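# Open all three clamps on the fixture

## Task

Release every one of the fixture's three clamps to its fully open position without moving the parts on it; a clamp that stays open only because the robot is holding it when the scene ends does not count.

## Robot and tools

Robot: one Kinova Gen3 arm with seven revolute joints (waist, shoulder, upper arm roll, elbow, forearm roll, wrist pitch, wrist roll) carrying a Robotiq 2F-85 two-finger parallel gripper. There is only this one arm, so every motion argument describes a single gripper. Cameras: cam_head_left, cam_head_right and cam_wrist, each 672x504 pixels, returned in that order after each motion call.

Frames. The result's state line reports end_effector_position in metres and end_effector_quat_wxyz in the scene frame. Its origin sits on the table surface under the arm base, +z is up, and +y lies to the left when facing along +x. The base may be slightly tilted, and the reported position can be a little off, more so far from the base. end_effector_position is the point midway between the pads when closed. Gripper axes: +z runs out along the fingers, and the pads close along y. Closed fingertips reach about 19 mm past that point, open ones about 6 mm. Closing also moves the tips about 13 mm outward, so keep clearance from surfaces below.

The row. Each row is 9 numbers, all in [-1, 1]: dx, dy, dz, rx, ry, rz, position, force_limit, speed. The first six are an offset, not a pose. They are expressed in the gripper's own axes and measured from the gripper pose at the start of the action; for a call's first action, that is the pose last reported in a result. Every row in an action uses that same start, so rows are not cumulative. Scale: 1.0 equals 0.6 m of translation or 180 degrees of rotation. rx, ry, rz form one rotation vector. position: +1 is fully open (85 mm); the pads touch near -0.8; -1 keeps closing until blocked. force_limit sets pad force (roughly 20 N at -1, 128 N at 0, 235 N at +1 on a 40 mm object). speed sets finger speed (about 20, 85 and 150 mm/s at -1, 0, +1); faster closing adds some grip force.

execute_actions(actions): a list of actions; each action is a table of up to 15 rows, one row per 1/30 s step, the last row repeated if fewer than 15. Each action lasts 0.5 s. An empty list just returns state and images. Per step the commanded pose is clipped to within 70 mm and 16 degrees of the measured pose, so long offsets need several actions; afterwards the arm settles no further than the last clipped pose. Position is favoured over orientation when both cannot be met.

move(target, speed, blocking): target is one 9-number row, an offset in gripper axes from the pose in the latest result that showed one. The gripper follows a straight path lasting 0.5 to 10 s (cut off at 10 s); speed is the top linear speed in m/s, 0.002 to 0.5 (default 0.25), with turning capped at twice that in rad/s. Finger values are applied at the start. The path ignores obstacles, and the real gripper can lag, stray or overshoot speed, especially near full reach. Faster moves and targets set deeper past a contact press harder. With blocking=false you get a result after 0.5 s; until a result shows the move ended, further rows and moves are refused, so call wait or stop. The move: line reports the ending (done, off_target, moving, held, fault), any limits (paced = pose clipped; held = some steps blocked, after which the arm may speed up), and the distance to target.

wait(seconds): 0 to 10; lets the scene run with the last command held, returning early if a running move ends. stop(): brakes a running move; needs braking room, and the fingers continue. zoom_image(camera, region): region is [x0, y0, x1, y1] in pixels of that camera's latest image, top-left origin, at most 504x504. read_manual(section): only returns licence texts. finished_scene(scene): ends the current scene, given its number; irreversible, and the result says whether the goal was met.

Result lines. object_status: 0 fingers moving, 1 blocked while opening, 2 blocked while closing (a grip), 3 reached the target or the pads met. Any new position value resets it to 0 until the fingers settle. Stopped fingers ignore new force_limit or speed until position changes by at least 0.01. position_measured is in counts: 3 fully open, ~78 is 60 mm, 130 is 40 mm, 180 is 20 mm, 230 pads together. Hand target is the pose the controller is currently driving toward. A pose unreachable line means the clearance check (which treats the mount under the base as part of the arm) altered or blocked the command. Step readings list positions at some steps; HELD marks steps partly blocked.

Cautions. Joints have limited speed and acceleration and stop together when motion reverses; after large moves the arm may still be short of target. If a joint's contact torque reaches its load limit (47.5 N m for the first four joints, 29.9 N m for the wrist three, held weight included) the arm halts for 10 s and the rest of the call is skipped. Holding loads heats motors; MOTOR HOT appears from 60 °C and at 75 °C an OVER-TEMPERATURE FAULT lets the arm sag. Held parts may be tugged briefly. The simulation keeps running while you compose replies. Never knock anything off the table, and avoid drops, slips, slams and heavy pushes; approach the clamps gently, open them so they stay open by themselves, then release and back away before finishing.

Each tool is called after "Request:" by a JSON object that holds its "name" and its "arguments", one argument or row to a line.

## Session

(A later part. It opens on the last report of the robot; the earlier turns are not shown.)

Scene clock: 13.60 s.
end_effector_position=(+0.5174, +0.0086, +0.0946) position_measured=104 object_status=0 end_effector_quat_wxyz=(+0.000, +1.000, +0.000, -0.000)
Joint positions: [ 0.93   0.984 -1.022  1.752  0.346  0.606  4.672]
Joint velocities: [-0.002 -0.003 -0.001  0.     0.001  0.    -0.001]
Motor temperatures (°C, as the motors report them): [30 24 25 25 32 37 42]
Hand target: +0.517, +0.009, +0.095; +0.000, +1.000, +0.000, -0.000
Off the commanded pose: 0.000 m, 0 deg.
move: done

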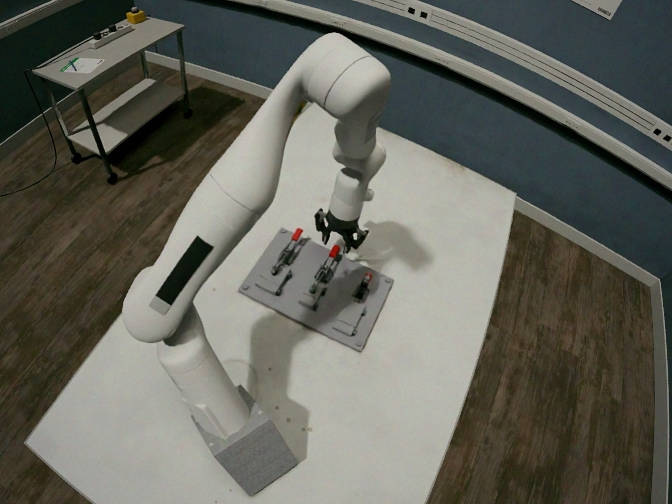

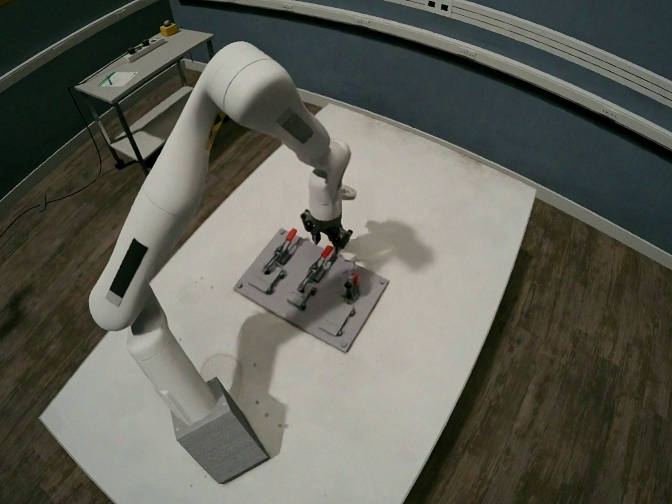

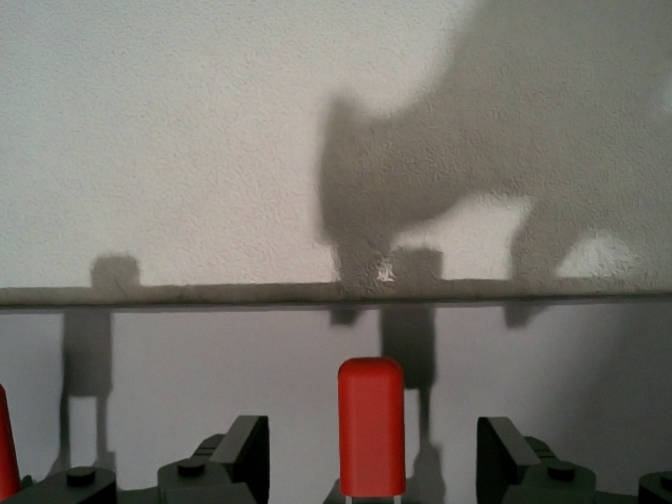

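Request:
{"name": "move", "arguments": {
  "target": [0.001,0,0.076,0,0,0,0.2,0,0],
  "speed": 0.1
}}

Request:
{"name": "move", "arguments": {
  "target": [0,0,0,0,0,0,-1,-0.5,0]
}}

Request:
{"name": "move", "arguments": {
  "target": [-0.019,0,-0.032,0,0.139,0,-1,-0.5,0],
  "speed": 0.15
}}

Request:
{"name": "execute_actions", "arguments": {
  "actions": [
    [[0,0,0,0,0,0,0.2,0,1]]
  ]
}}

Request:
{"name": "move", "arguments": {
  "target": [0.064,0,0.003,0,-0.138,0,0.2,0,1]
}}

Request:
{"name": "execute_actions", "arguments": {
  "actions": [
    [[0,0,0,0,0,0,-1,0,1]]
  ]
}}

Request:
{"name": "move", "arguments": {
  "target": [-0.1,0,-0.015,0,0,0,-1,0,1],
  "speed": 0.04
}}

Request:
{"name": "zoom_image", "arguments": {
  "camera": "cam_head_right",
  "region": [220, 200, 400, 335]
}}

Scene clock: 14.53 s.
end_effector_position=(+0.5182, +0.0083, +0.0494) position_measured=104 object_status=3 end_effector_quat_wxyz=(+0.000, +1.000, -0.000, +0.000)
Joint positions: [ 0.841  1.041 -0.956  1.753  0.383  0.51   4.639]
Joint velocities: [-0.008  0.004 -0.002 -0.     0.    -0.    -0.002]
Motor temperatures (°C, as the motors report them): [30 24 25 25 32 37 42]
Hand target: +0.518, +0.009, +0.049; +0.000, +1.000, -0.000, -0.000
Off the commanded pose: 0.001 m, 0 deg.
move: done

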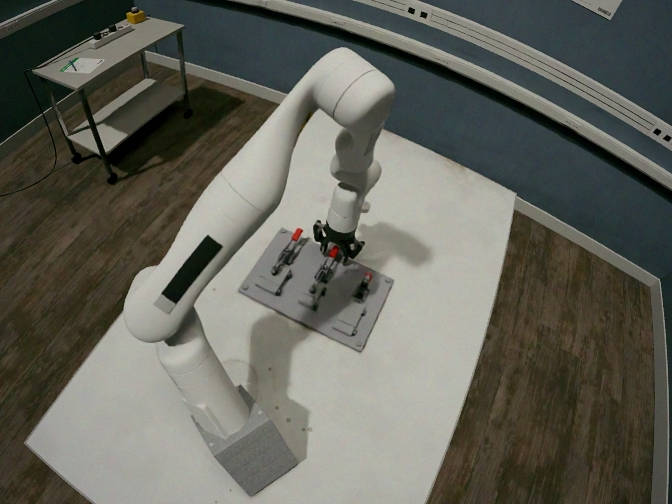

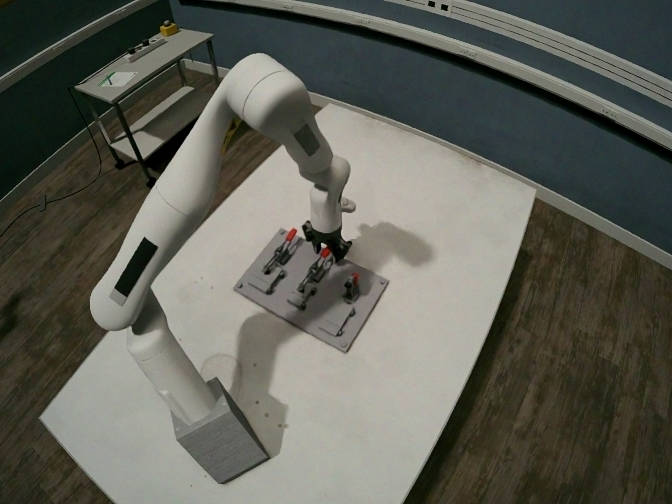

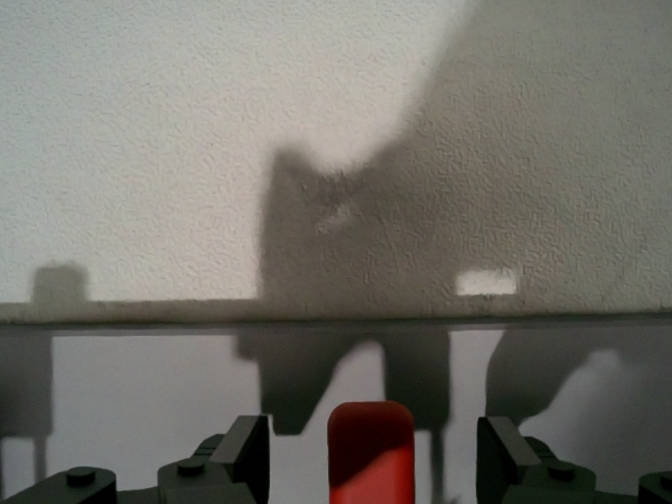

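Scene clock: 15.17 s.
end_effector_position=(+0.5182, +0.0086, +0.0495) position_measured=188 object_status=0 end_effector_quat_wxyz=(+0.000, +1.000, +0.001, +0.000)
Joint positions: [ 0.841  1.04  -0.957  1.753  0.384  0.511  4.639]
Joint velocities: [-0.     0.    -0.     0.     0.001 -0.001  0.001]
Motor temperatures (°C, as the motors report them): [30 24 25 25 32 37 42]
Hand target: +0.518, +0.008, +0.049; +0.000, +1.000, -0.000, +0.000
Off the commanded pose: 0.000 m, 0 deg.
move: done

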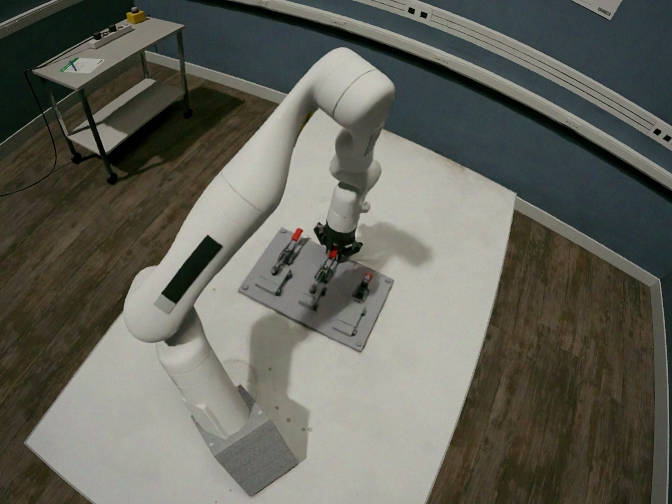

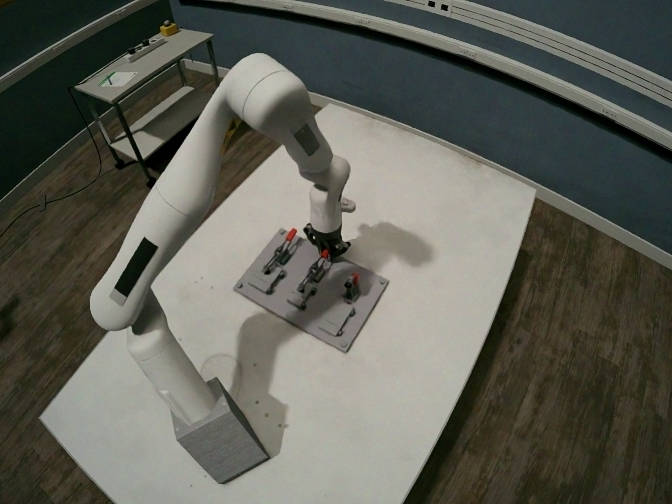

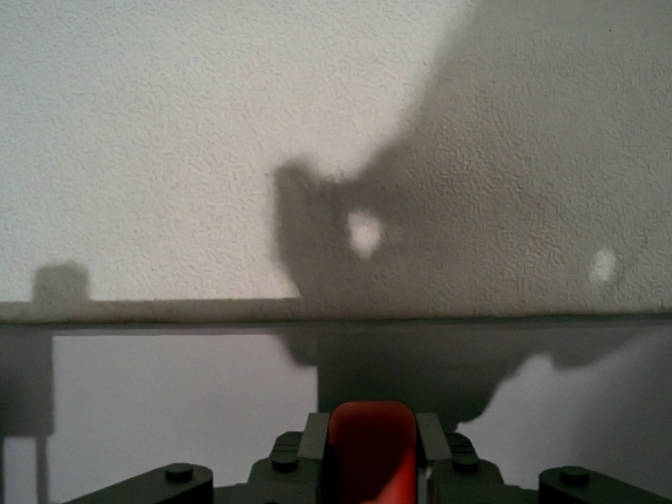

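Scene clock: 16.93 s.
end_effector_position=(+0.5103, +0.0082, +0.0696) position_measured=188 object_status=2 end_effector_quat_wxyz=(+0.000, +0.975, +0.001, +0.220)
Joint positions: [ 0.888  0.966 -0.789  2.204  0.422 -0.349  4.653]
Joint velocities: [-0.002 -0.001  0.001  0.001 -0.001 -0.002 -0.002]
Motor temperatures (°C, as the motors report them): [30 24 25 25 32 37 42]
Hand target: +0.507, +0.008, +0.069; +0.000, +0.976, +0.000, +0.217
Off the commanded pose: 0.004 m, 0 deg.
move: off_target

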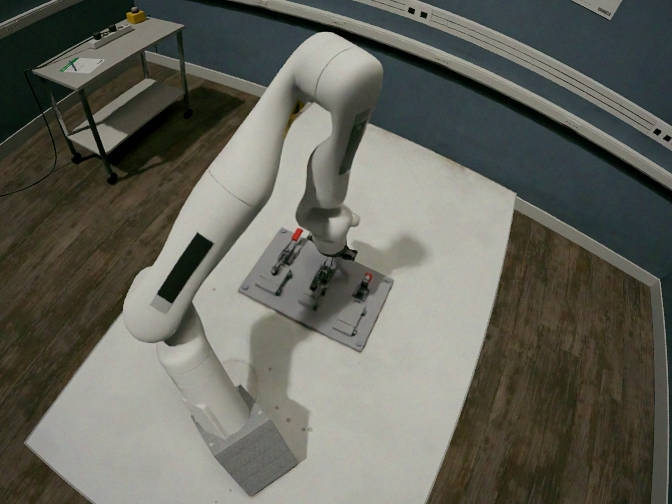

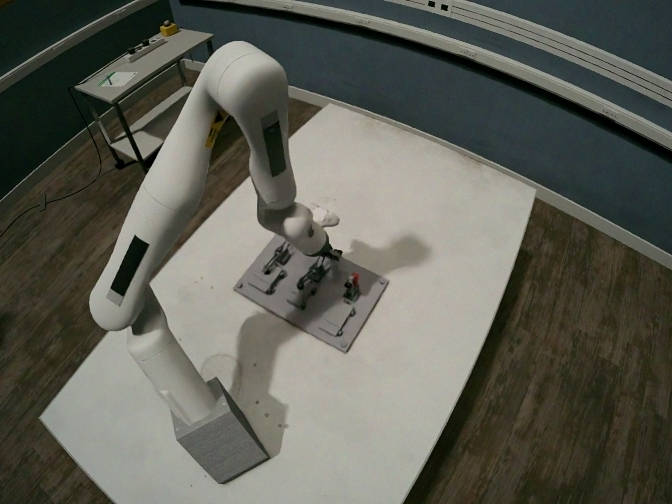

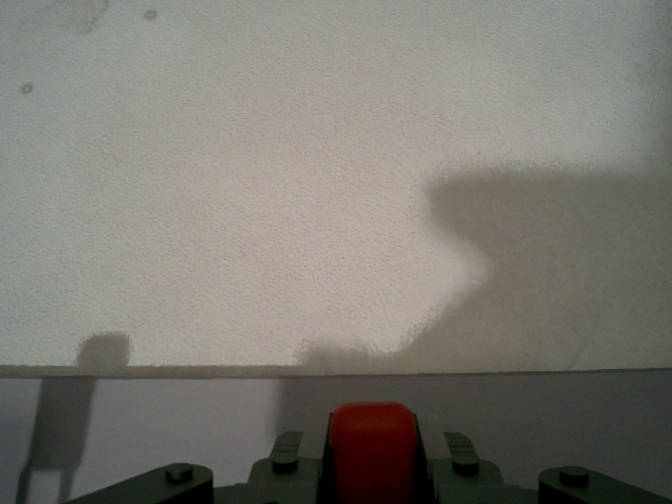

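Scene clock: 17.43 s.
end_effector_position=(+0.5103, +0.0083, +0.0696) position_measured=104 object_status=0 end_effector_quat_wxyz=(+0.000, +0.975, +0.001, +0.220)
Joint positions: [ 0.888  0.966 -0.789  2.204  0.422 -0.349  4.653]
Joint velocities: [-0.     0.001  0.    -0.     0.     0.    -0.002]
Motor temperatures (°C, as the motors report them): [30 24 25 25 32 37 42]
Hand target: +0.510, +0.008, +0.070; +0.000, +0.975, +0.001, +0.220
Off the commanded pose: 0.000 m, 0 deg.
Step readings (end_effector_position):
0: (+0.5103, +0.0082, +0.0696)
1: (+0.5107, +0.0082, +0.0696)
2: (+0.5113, +0.0082, +0.0696)
4: (+0.5109, +0.0082, +0.0696)
8: (+0.5103, +0.0083, +0.0695)
15: end_effector_position above

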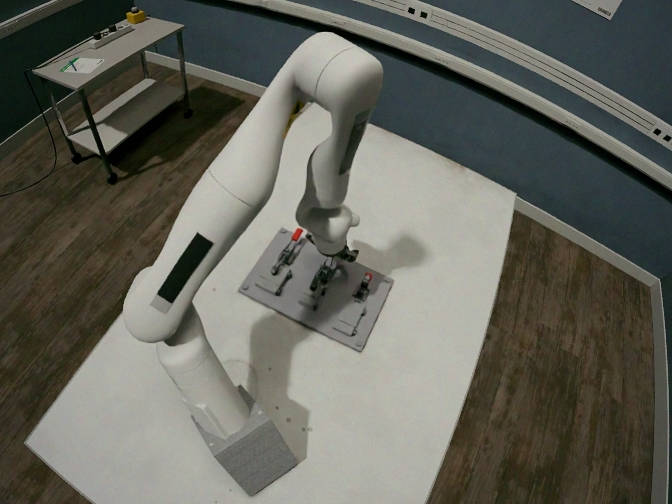

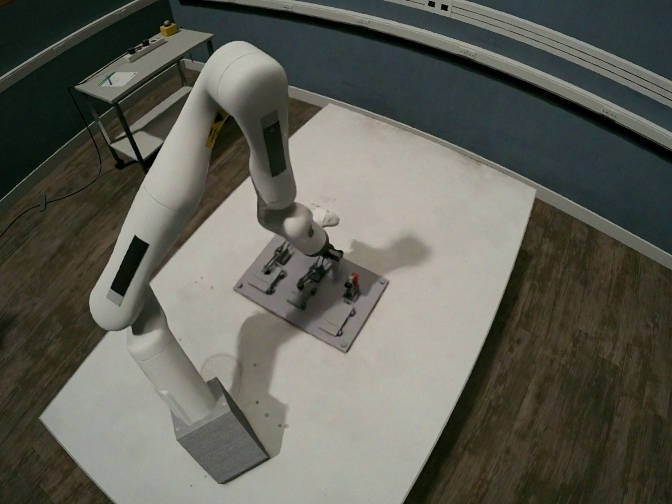

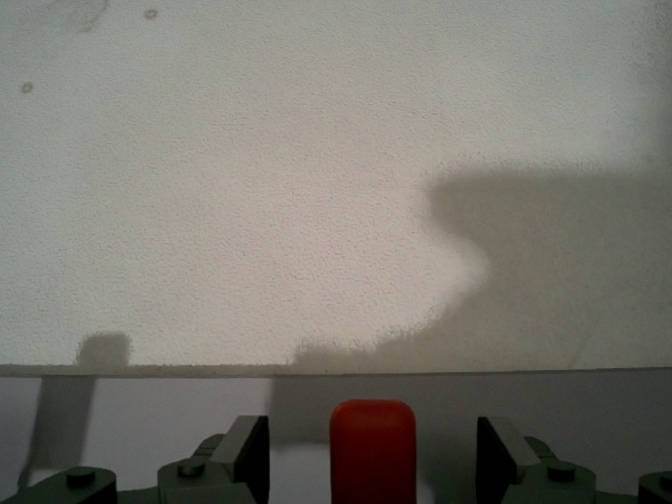

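Scene clock: 18.73 s.
end_effector_position=(+0.5459, +0.0084, +0.0848) position_measured=104 object_status=3 end_effector_quat_wxyz=(+0.001, +1.000, +0.001, +0.005)
Joint positions: [ 0.884  1.023 -1.027  1.666  0.383  0.637  4.642]
Joint velocities: [-0.007  0.006 -0.    -0.003 -0.001  0.001  0.001]
Motor temperatures (°C, as the motors report them): [30 24 25 25 32 37 42]
Hand target: +0.546, +0.009, +0.084; +0.001, +1.000, +0.001, +0.005
Off the commanded pose: 0.000 m, 0 deg.
move: done

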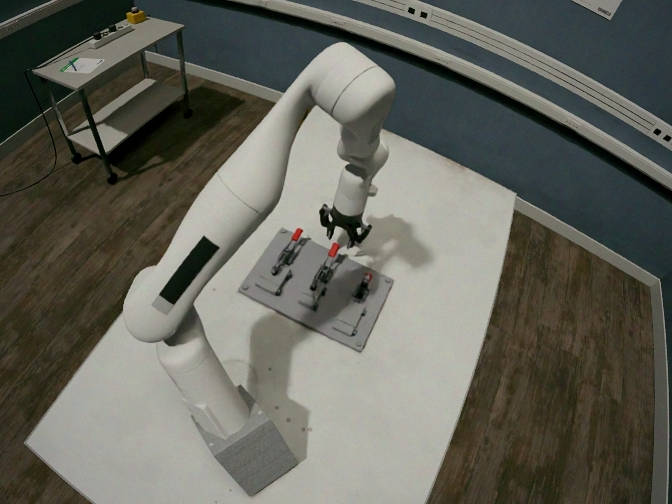

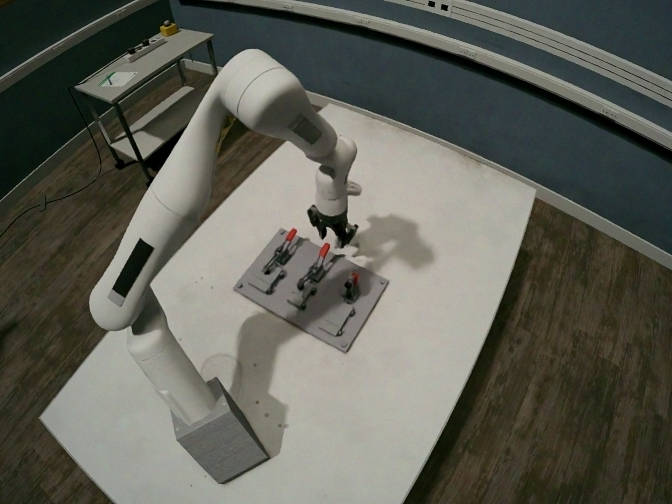

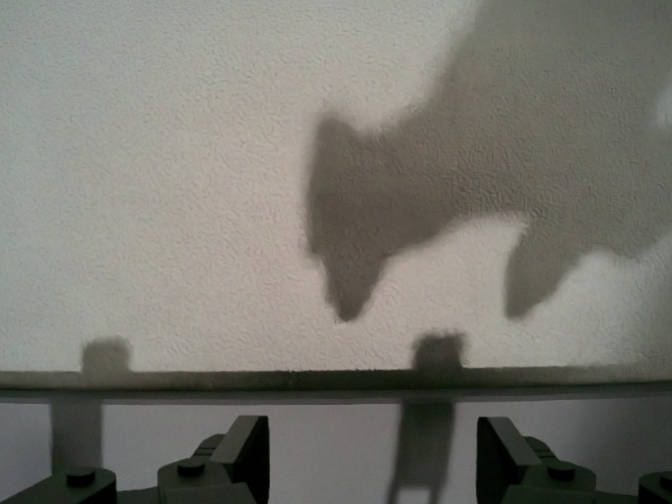

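Scene clock: 19.23 s.
end_effector_position=(+0.5459, +0.0084, +0.0848) position_measured=232 object_status=0 end_effector_quat_wxyz=(+0.001, +1.000, +0.001, +0.005)
Joint positions: [ 0.884  1.023 -1.027  1.666  0.383  0.637  4.642]
Joint velocities: [ 0.     0.001  0.    -0.     0.001 -0.    -0.   ]
Motor temperatures (°C, as the motors report them): [30 24 25 25 32 37 42]
Hand target: +0.546, +0.008, +0.085; +0.001, +1.000, +0.001, +0.005
Off the commanded pose: 0.000 m, 0 deg.
Step readings (end_effector_position):
0: (+0.5459, +0.0084, +0.0848)
1: (+0.5459, +0.0083, +0.0849)
2: (+0.5459, +0.0082, +0.0850)
4: (+0.5459, +0.0083, +0.0849)
8: (+0.5459, +0.0083, +0.0848)
15: end_effector_position above

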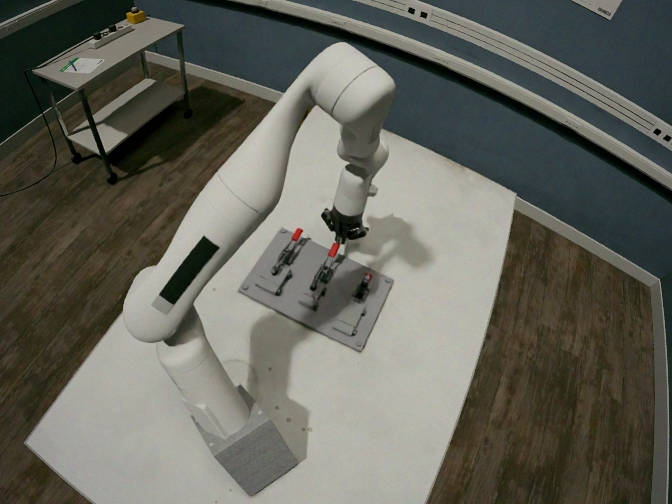

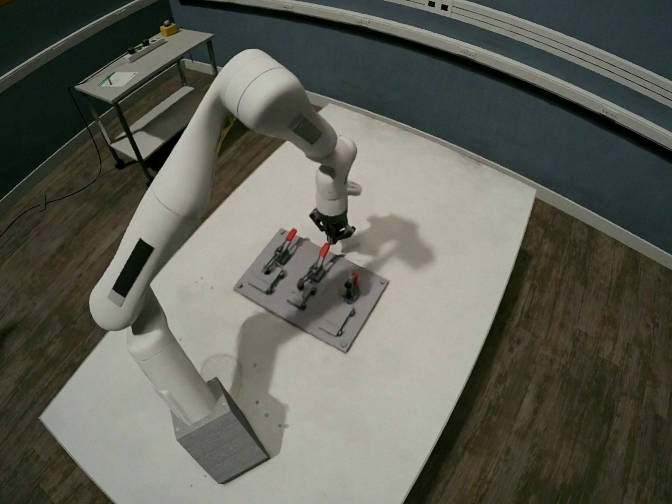

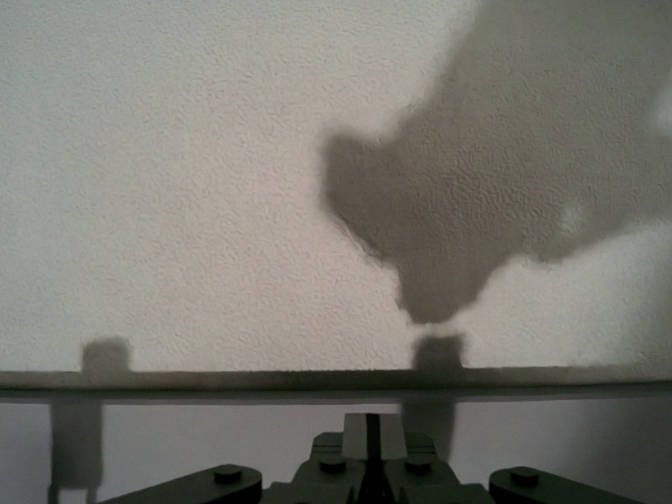

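Scene clock: 20.97 s.
end_effector_position=(+0.4860, +0.0082, +0.0930) position_measured=232 object_status=3 end_effector_quat_wxyz=(+0.001, +1.000, +0.001, +0.006)
Joint positions: [ 0.982  0.974 -1.036  1.871  0.394  0.518  4.639]
Joint velocities: [ 0.003 -0.001 -0.001  0.001 -0.     0.    -0.   ]
Motor temperatures (°C, as the motors report them): [30 24 25 25 32 37 42]
Hand target: +0.486, +0.008, +0.093; +0.001, +1.000, +0.001, +0.005
Off the commanded pose: 0.000 m, 0 deg.
move: done

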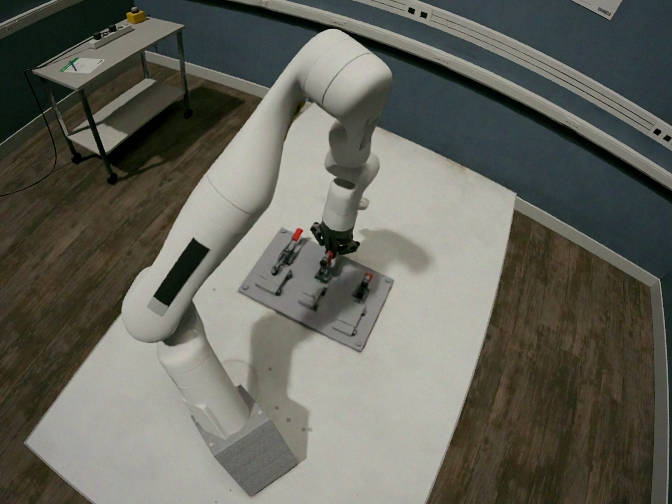

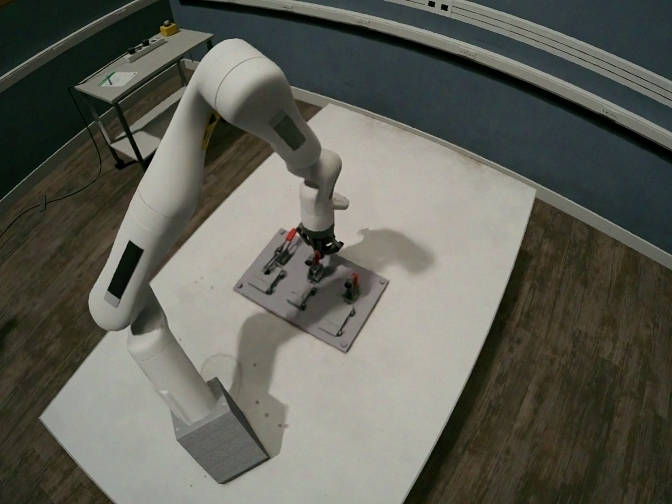

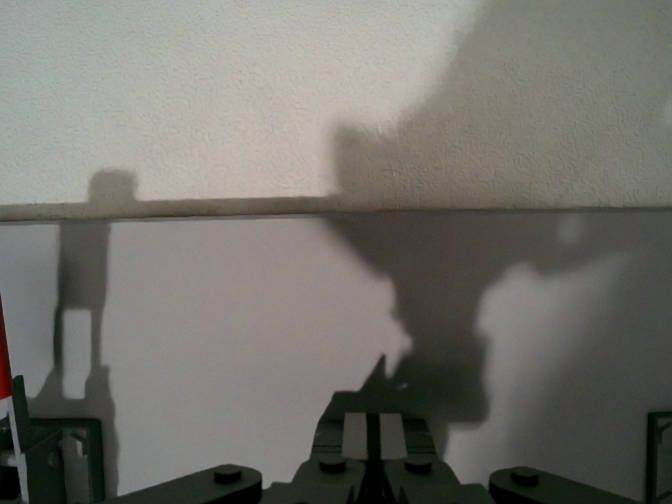

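Region (220, 200, 400, 335) of cam_head_right's 672x504 image, scaled by 2.800, with more detail than that image has; it fills the top 378 rows of this view, and the rest is white.

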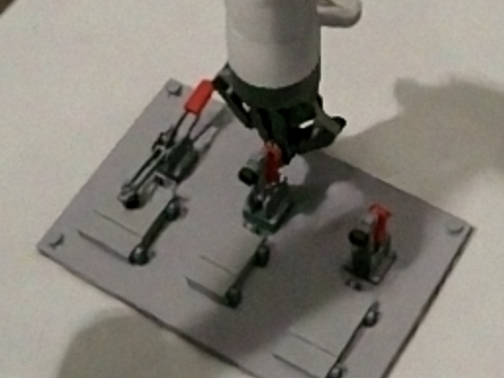

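Request:
{"name": "execute_actions", "arguments": {
  "actions": []
}}

Request:
{"name": "move", "arguments": {
  "target": [-0.012,0,0,0,0,0,-1,0,1],
  "speed": 0.02
}}

Scene clock: 21.33 s.
end_effector_position=(+0.4860, +0.0081, +0.0931) position_measured=232 object_status=3 end_effector_quat_wxyz=(+0.001, +1.000, +0.001, +0.006)
Joint positions: [ 0.982  0.974 -1.036  1.871  0.394  0.518  4.639]
Joint velocities: [-0.    -0.002  0.     0.    -0.    -0.     0.001]
Motor temperatures (°C, as the motors report them): [30 24 25 25 32 37 42]
Hand target: +0.486, +0.008, +0.093; +0.001, +1.000, +0.001, +0.005
Off the commanded pose: 0.000 m, 0 deg.

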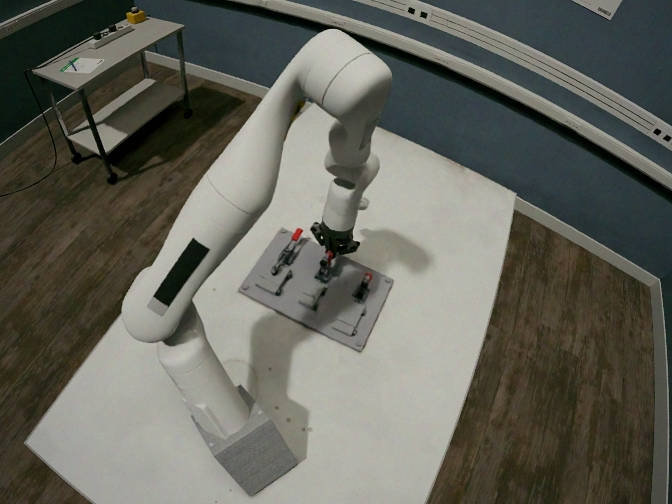

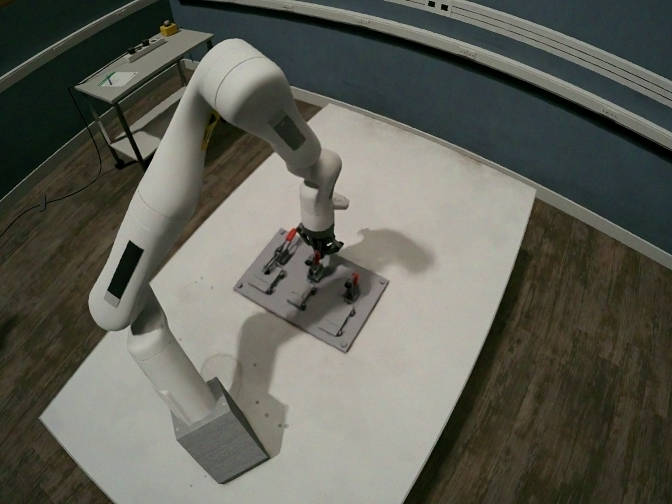

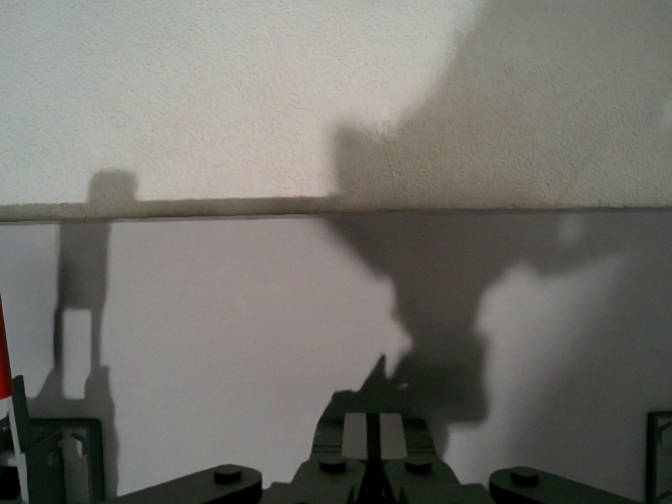

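Scene clock: 22.03 s.
end_effector_position=(+0.4855, +0.0082, +0.0945) position_measured=232 object_status=3 end_effector_quat_wxyz=(+0.002, +1.000, +0.002, +0.013)
Joint positions: [ 0.99   0.968 -1.037  1.887  0.396  0.496  4.639]
Joint velocities: [-0.    -0.     0.001  0.    -0.001 -0.001  0.003]
Motor temperatures (°C, as the motors report them): [30 24 25 25 32 37 42]
Hand target: +0.479, +0.008, +0.093; +0.001, +1.000, +0.001, +0.006
Off the commanded pose: 0.007 m, 1 deg.
move: off_target

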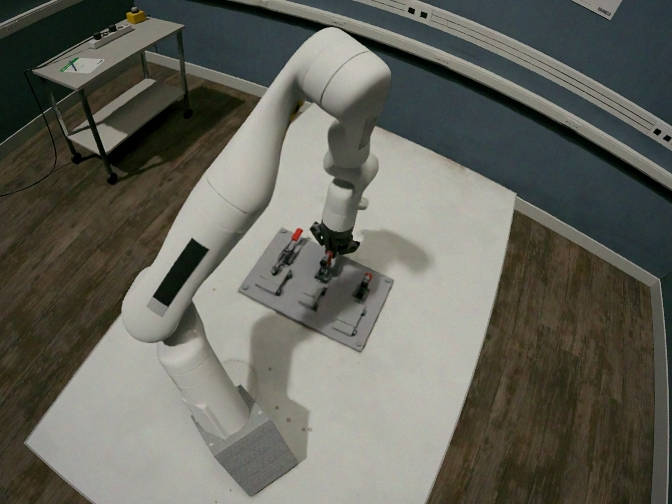

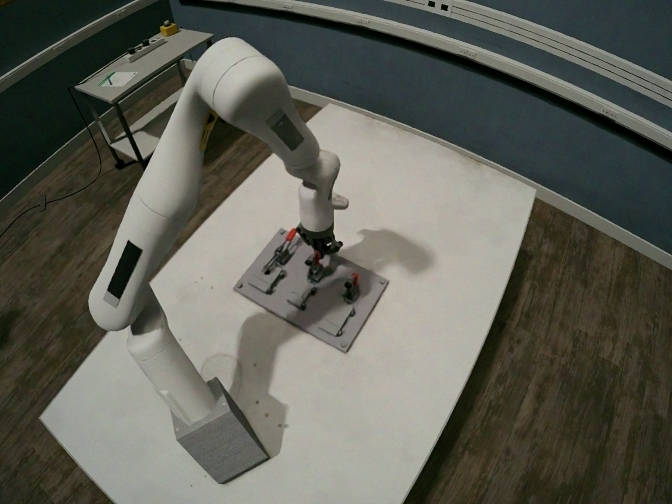

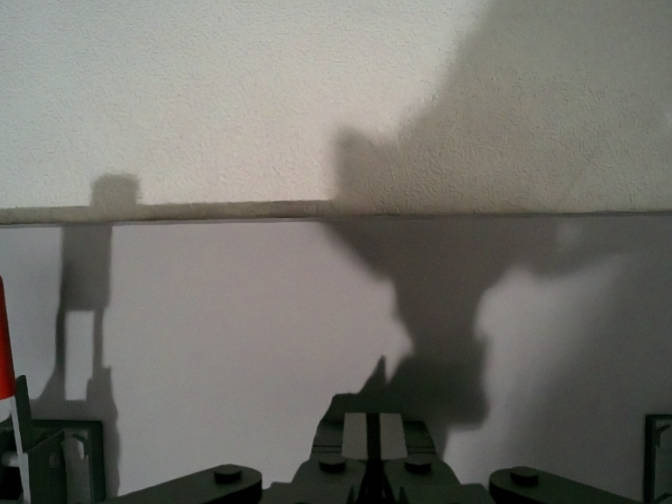

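Request:
{"name": "move", "arguments": {
  "target": [0.052,-0.183,-0.03,0.001,-0.008,0.001,0.2,0,0]
}}

Scene clock: 23.07 s.
end_effector_position=(+0.5154, +0.1179, +0.1129) position_measured=104 object_status=0 end_effector_quat_wxyz=(+0.000, +1.000, +0.001, +0.000)
Joint positions: [ 0.839  0.809 -1.11   1.826  0.294  0.588  4.476]
Joint velocities: [-0.002 -0.003 -0.001 -0.     0.002  0.    -0.001]
Motor temperatures (°C, as the motors report them): [30 24 25 25 32 37 42]
Hand target: +0.515, +0.118, +0.113; +0.000, +1.000, +0.001, +0.000
Off the commanded pose: 0.000 m, 0 deg.
move: done

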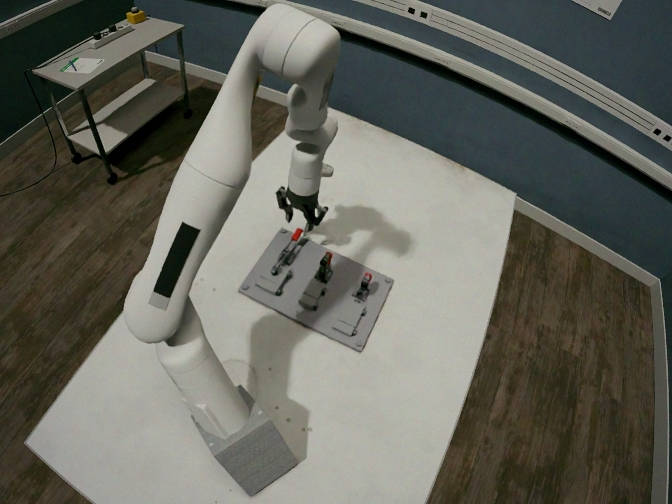

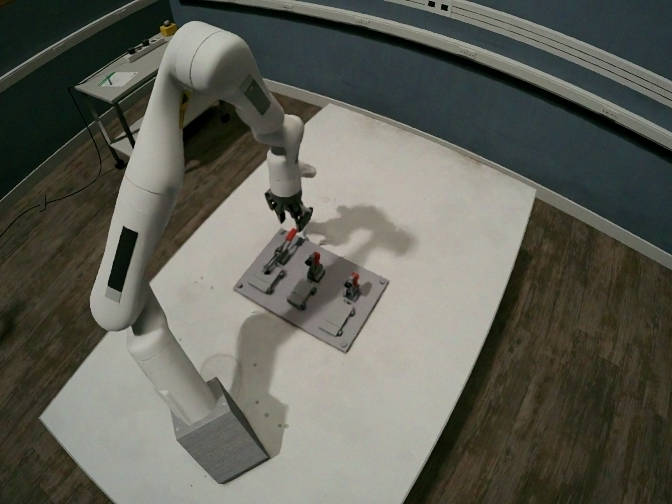

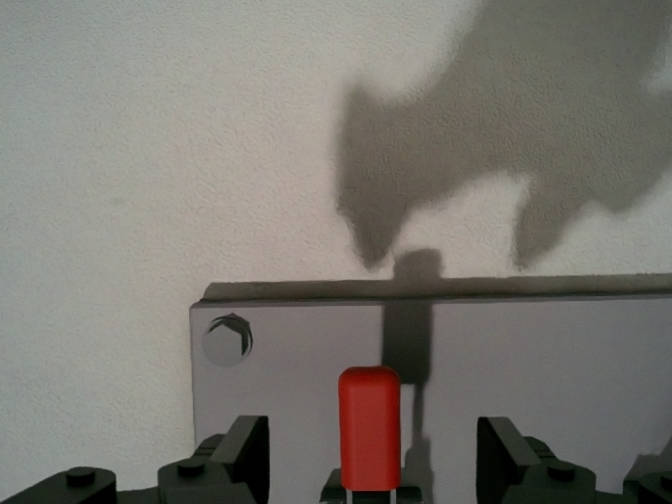

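Request:
{"name": "move", "arguments": {
  "target": [0.002,0,0.104,0,0,0,0.2,0,0],
  "speed": 0.1
}}

Request:
{"name": "move", "arguments": {
  "target": [0,0,0,0,0,0,-1,-0.5,0]
}}

Scene clock: 24.13 s.
end_effector_position=(+0.5170, +0.1176, +0.0511) position_measured=104 object_status=3 end_effector_quat_wxyz=(+0.000, +1.000, +0.000, +0.001)
Joint positions: [ 0.69   0.883 -0.99   1.831  0.357  0.45   4.419]
Joint velocities: [-0.01   0.004 -0.003 -0.     0.001 -0.    -0.001]
Motor temperatures (°C, as the motors report them): [30 24 25 25 32 37 42]
Hand target: +0.517, +0.118, +0.051; -0.000, +1.000, +0.001, +0.000
Off the commanded pose: 0.001 m, 0 deg.
move: done

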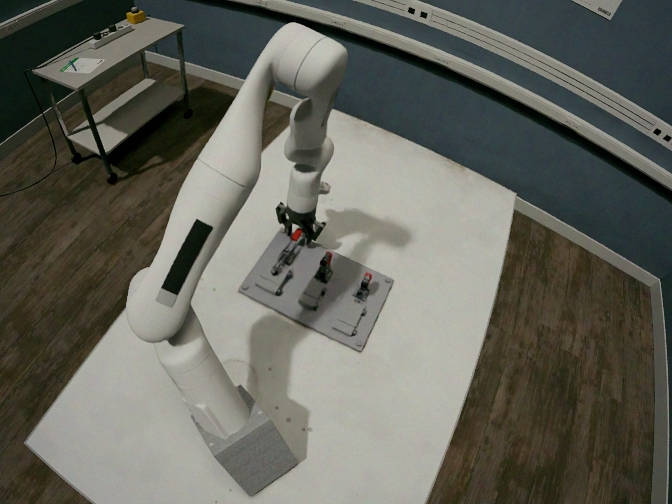

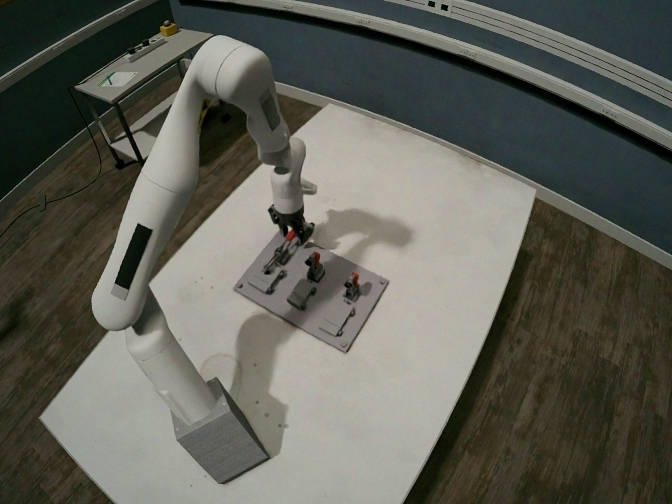

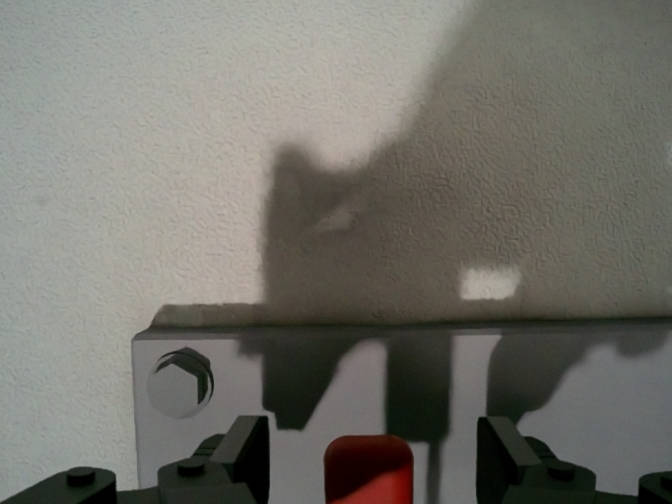

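Scene clock: 24.77 s.
end_effector_position=(+0.5171, +0.1185, +0.0511) position_measured=188 object_status=2 end_effector_quat_wxyz=(-0.000, +1.000, +0.001, +0.001)
Joint positions: [ 0.689  0.882 -0.992  1.831  0.357  0.45   4.419]
Joint velocities: [-0.     0.     0.    -0.    -0.    -0.    -0.001]
Motor temperatures (°C, as the motors report them): [30 24 25 25 32 37 42]
Hand target: +0.517, +0.118, +0.051; +0.000, +1.000, +0.000, +0.001
Off the commanded pose: 0.001 m, 0 deg.
move: done

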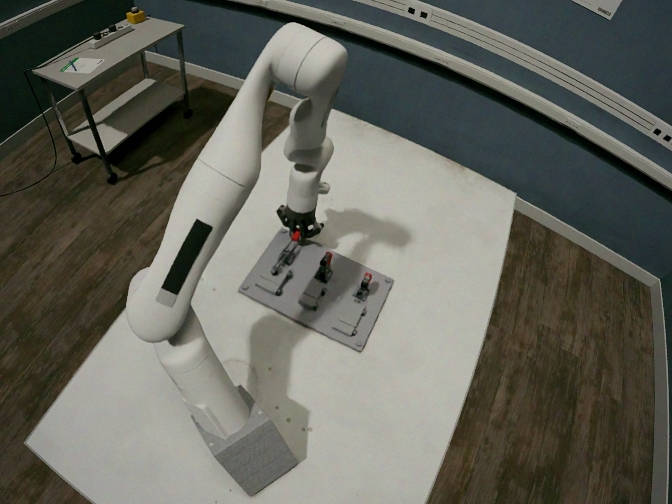

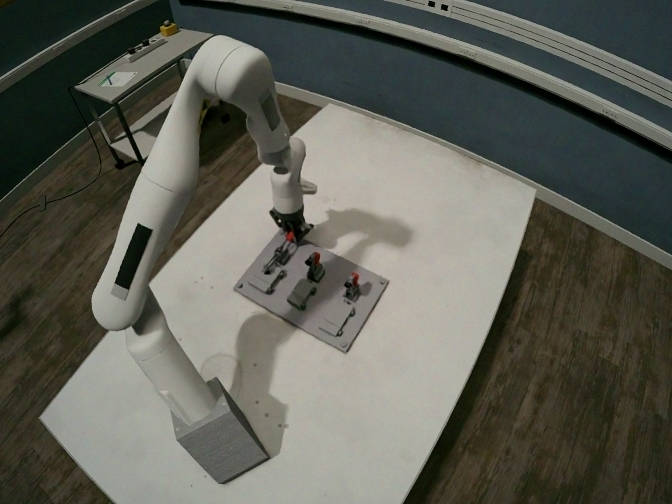

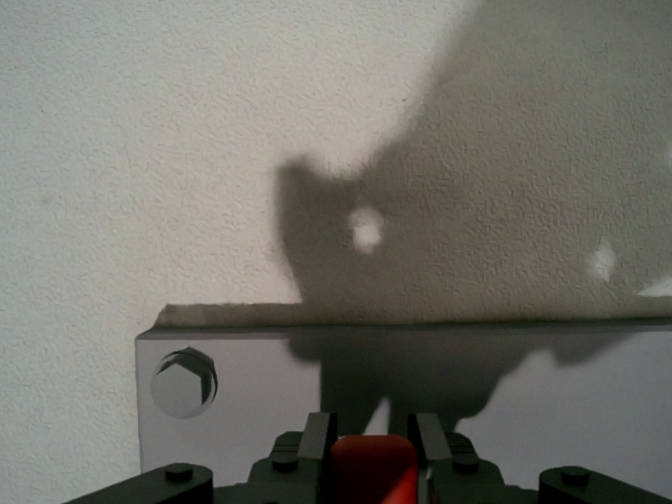

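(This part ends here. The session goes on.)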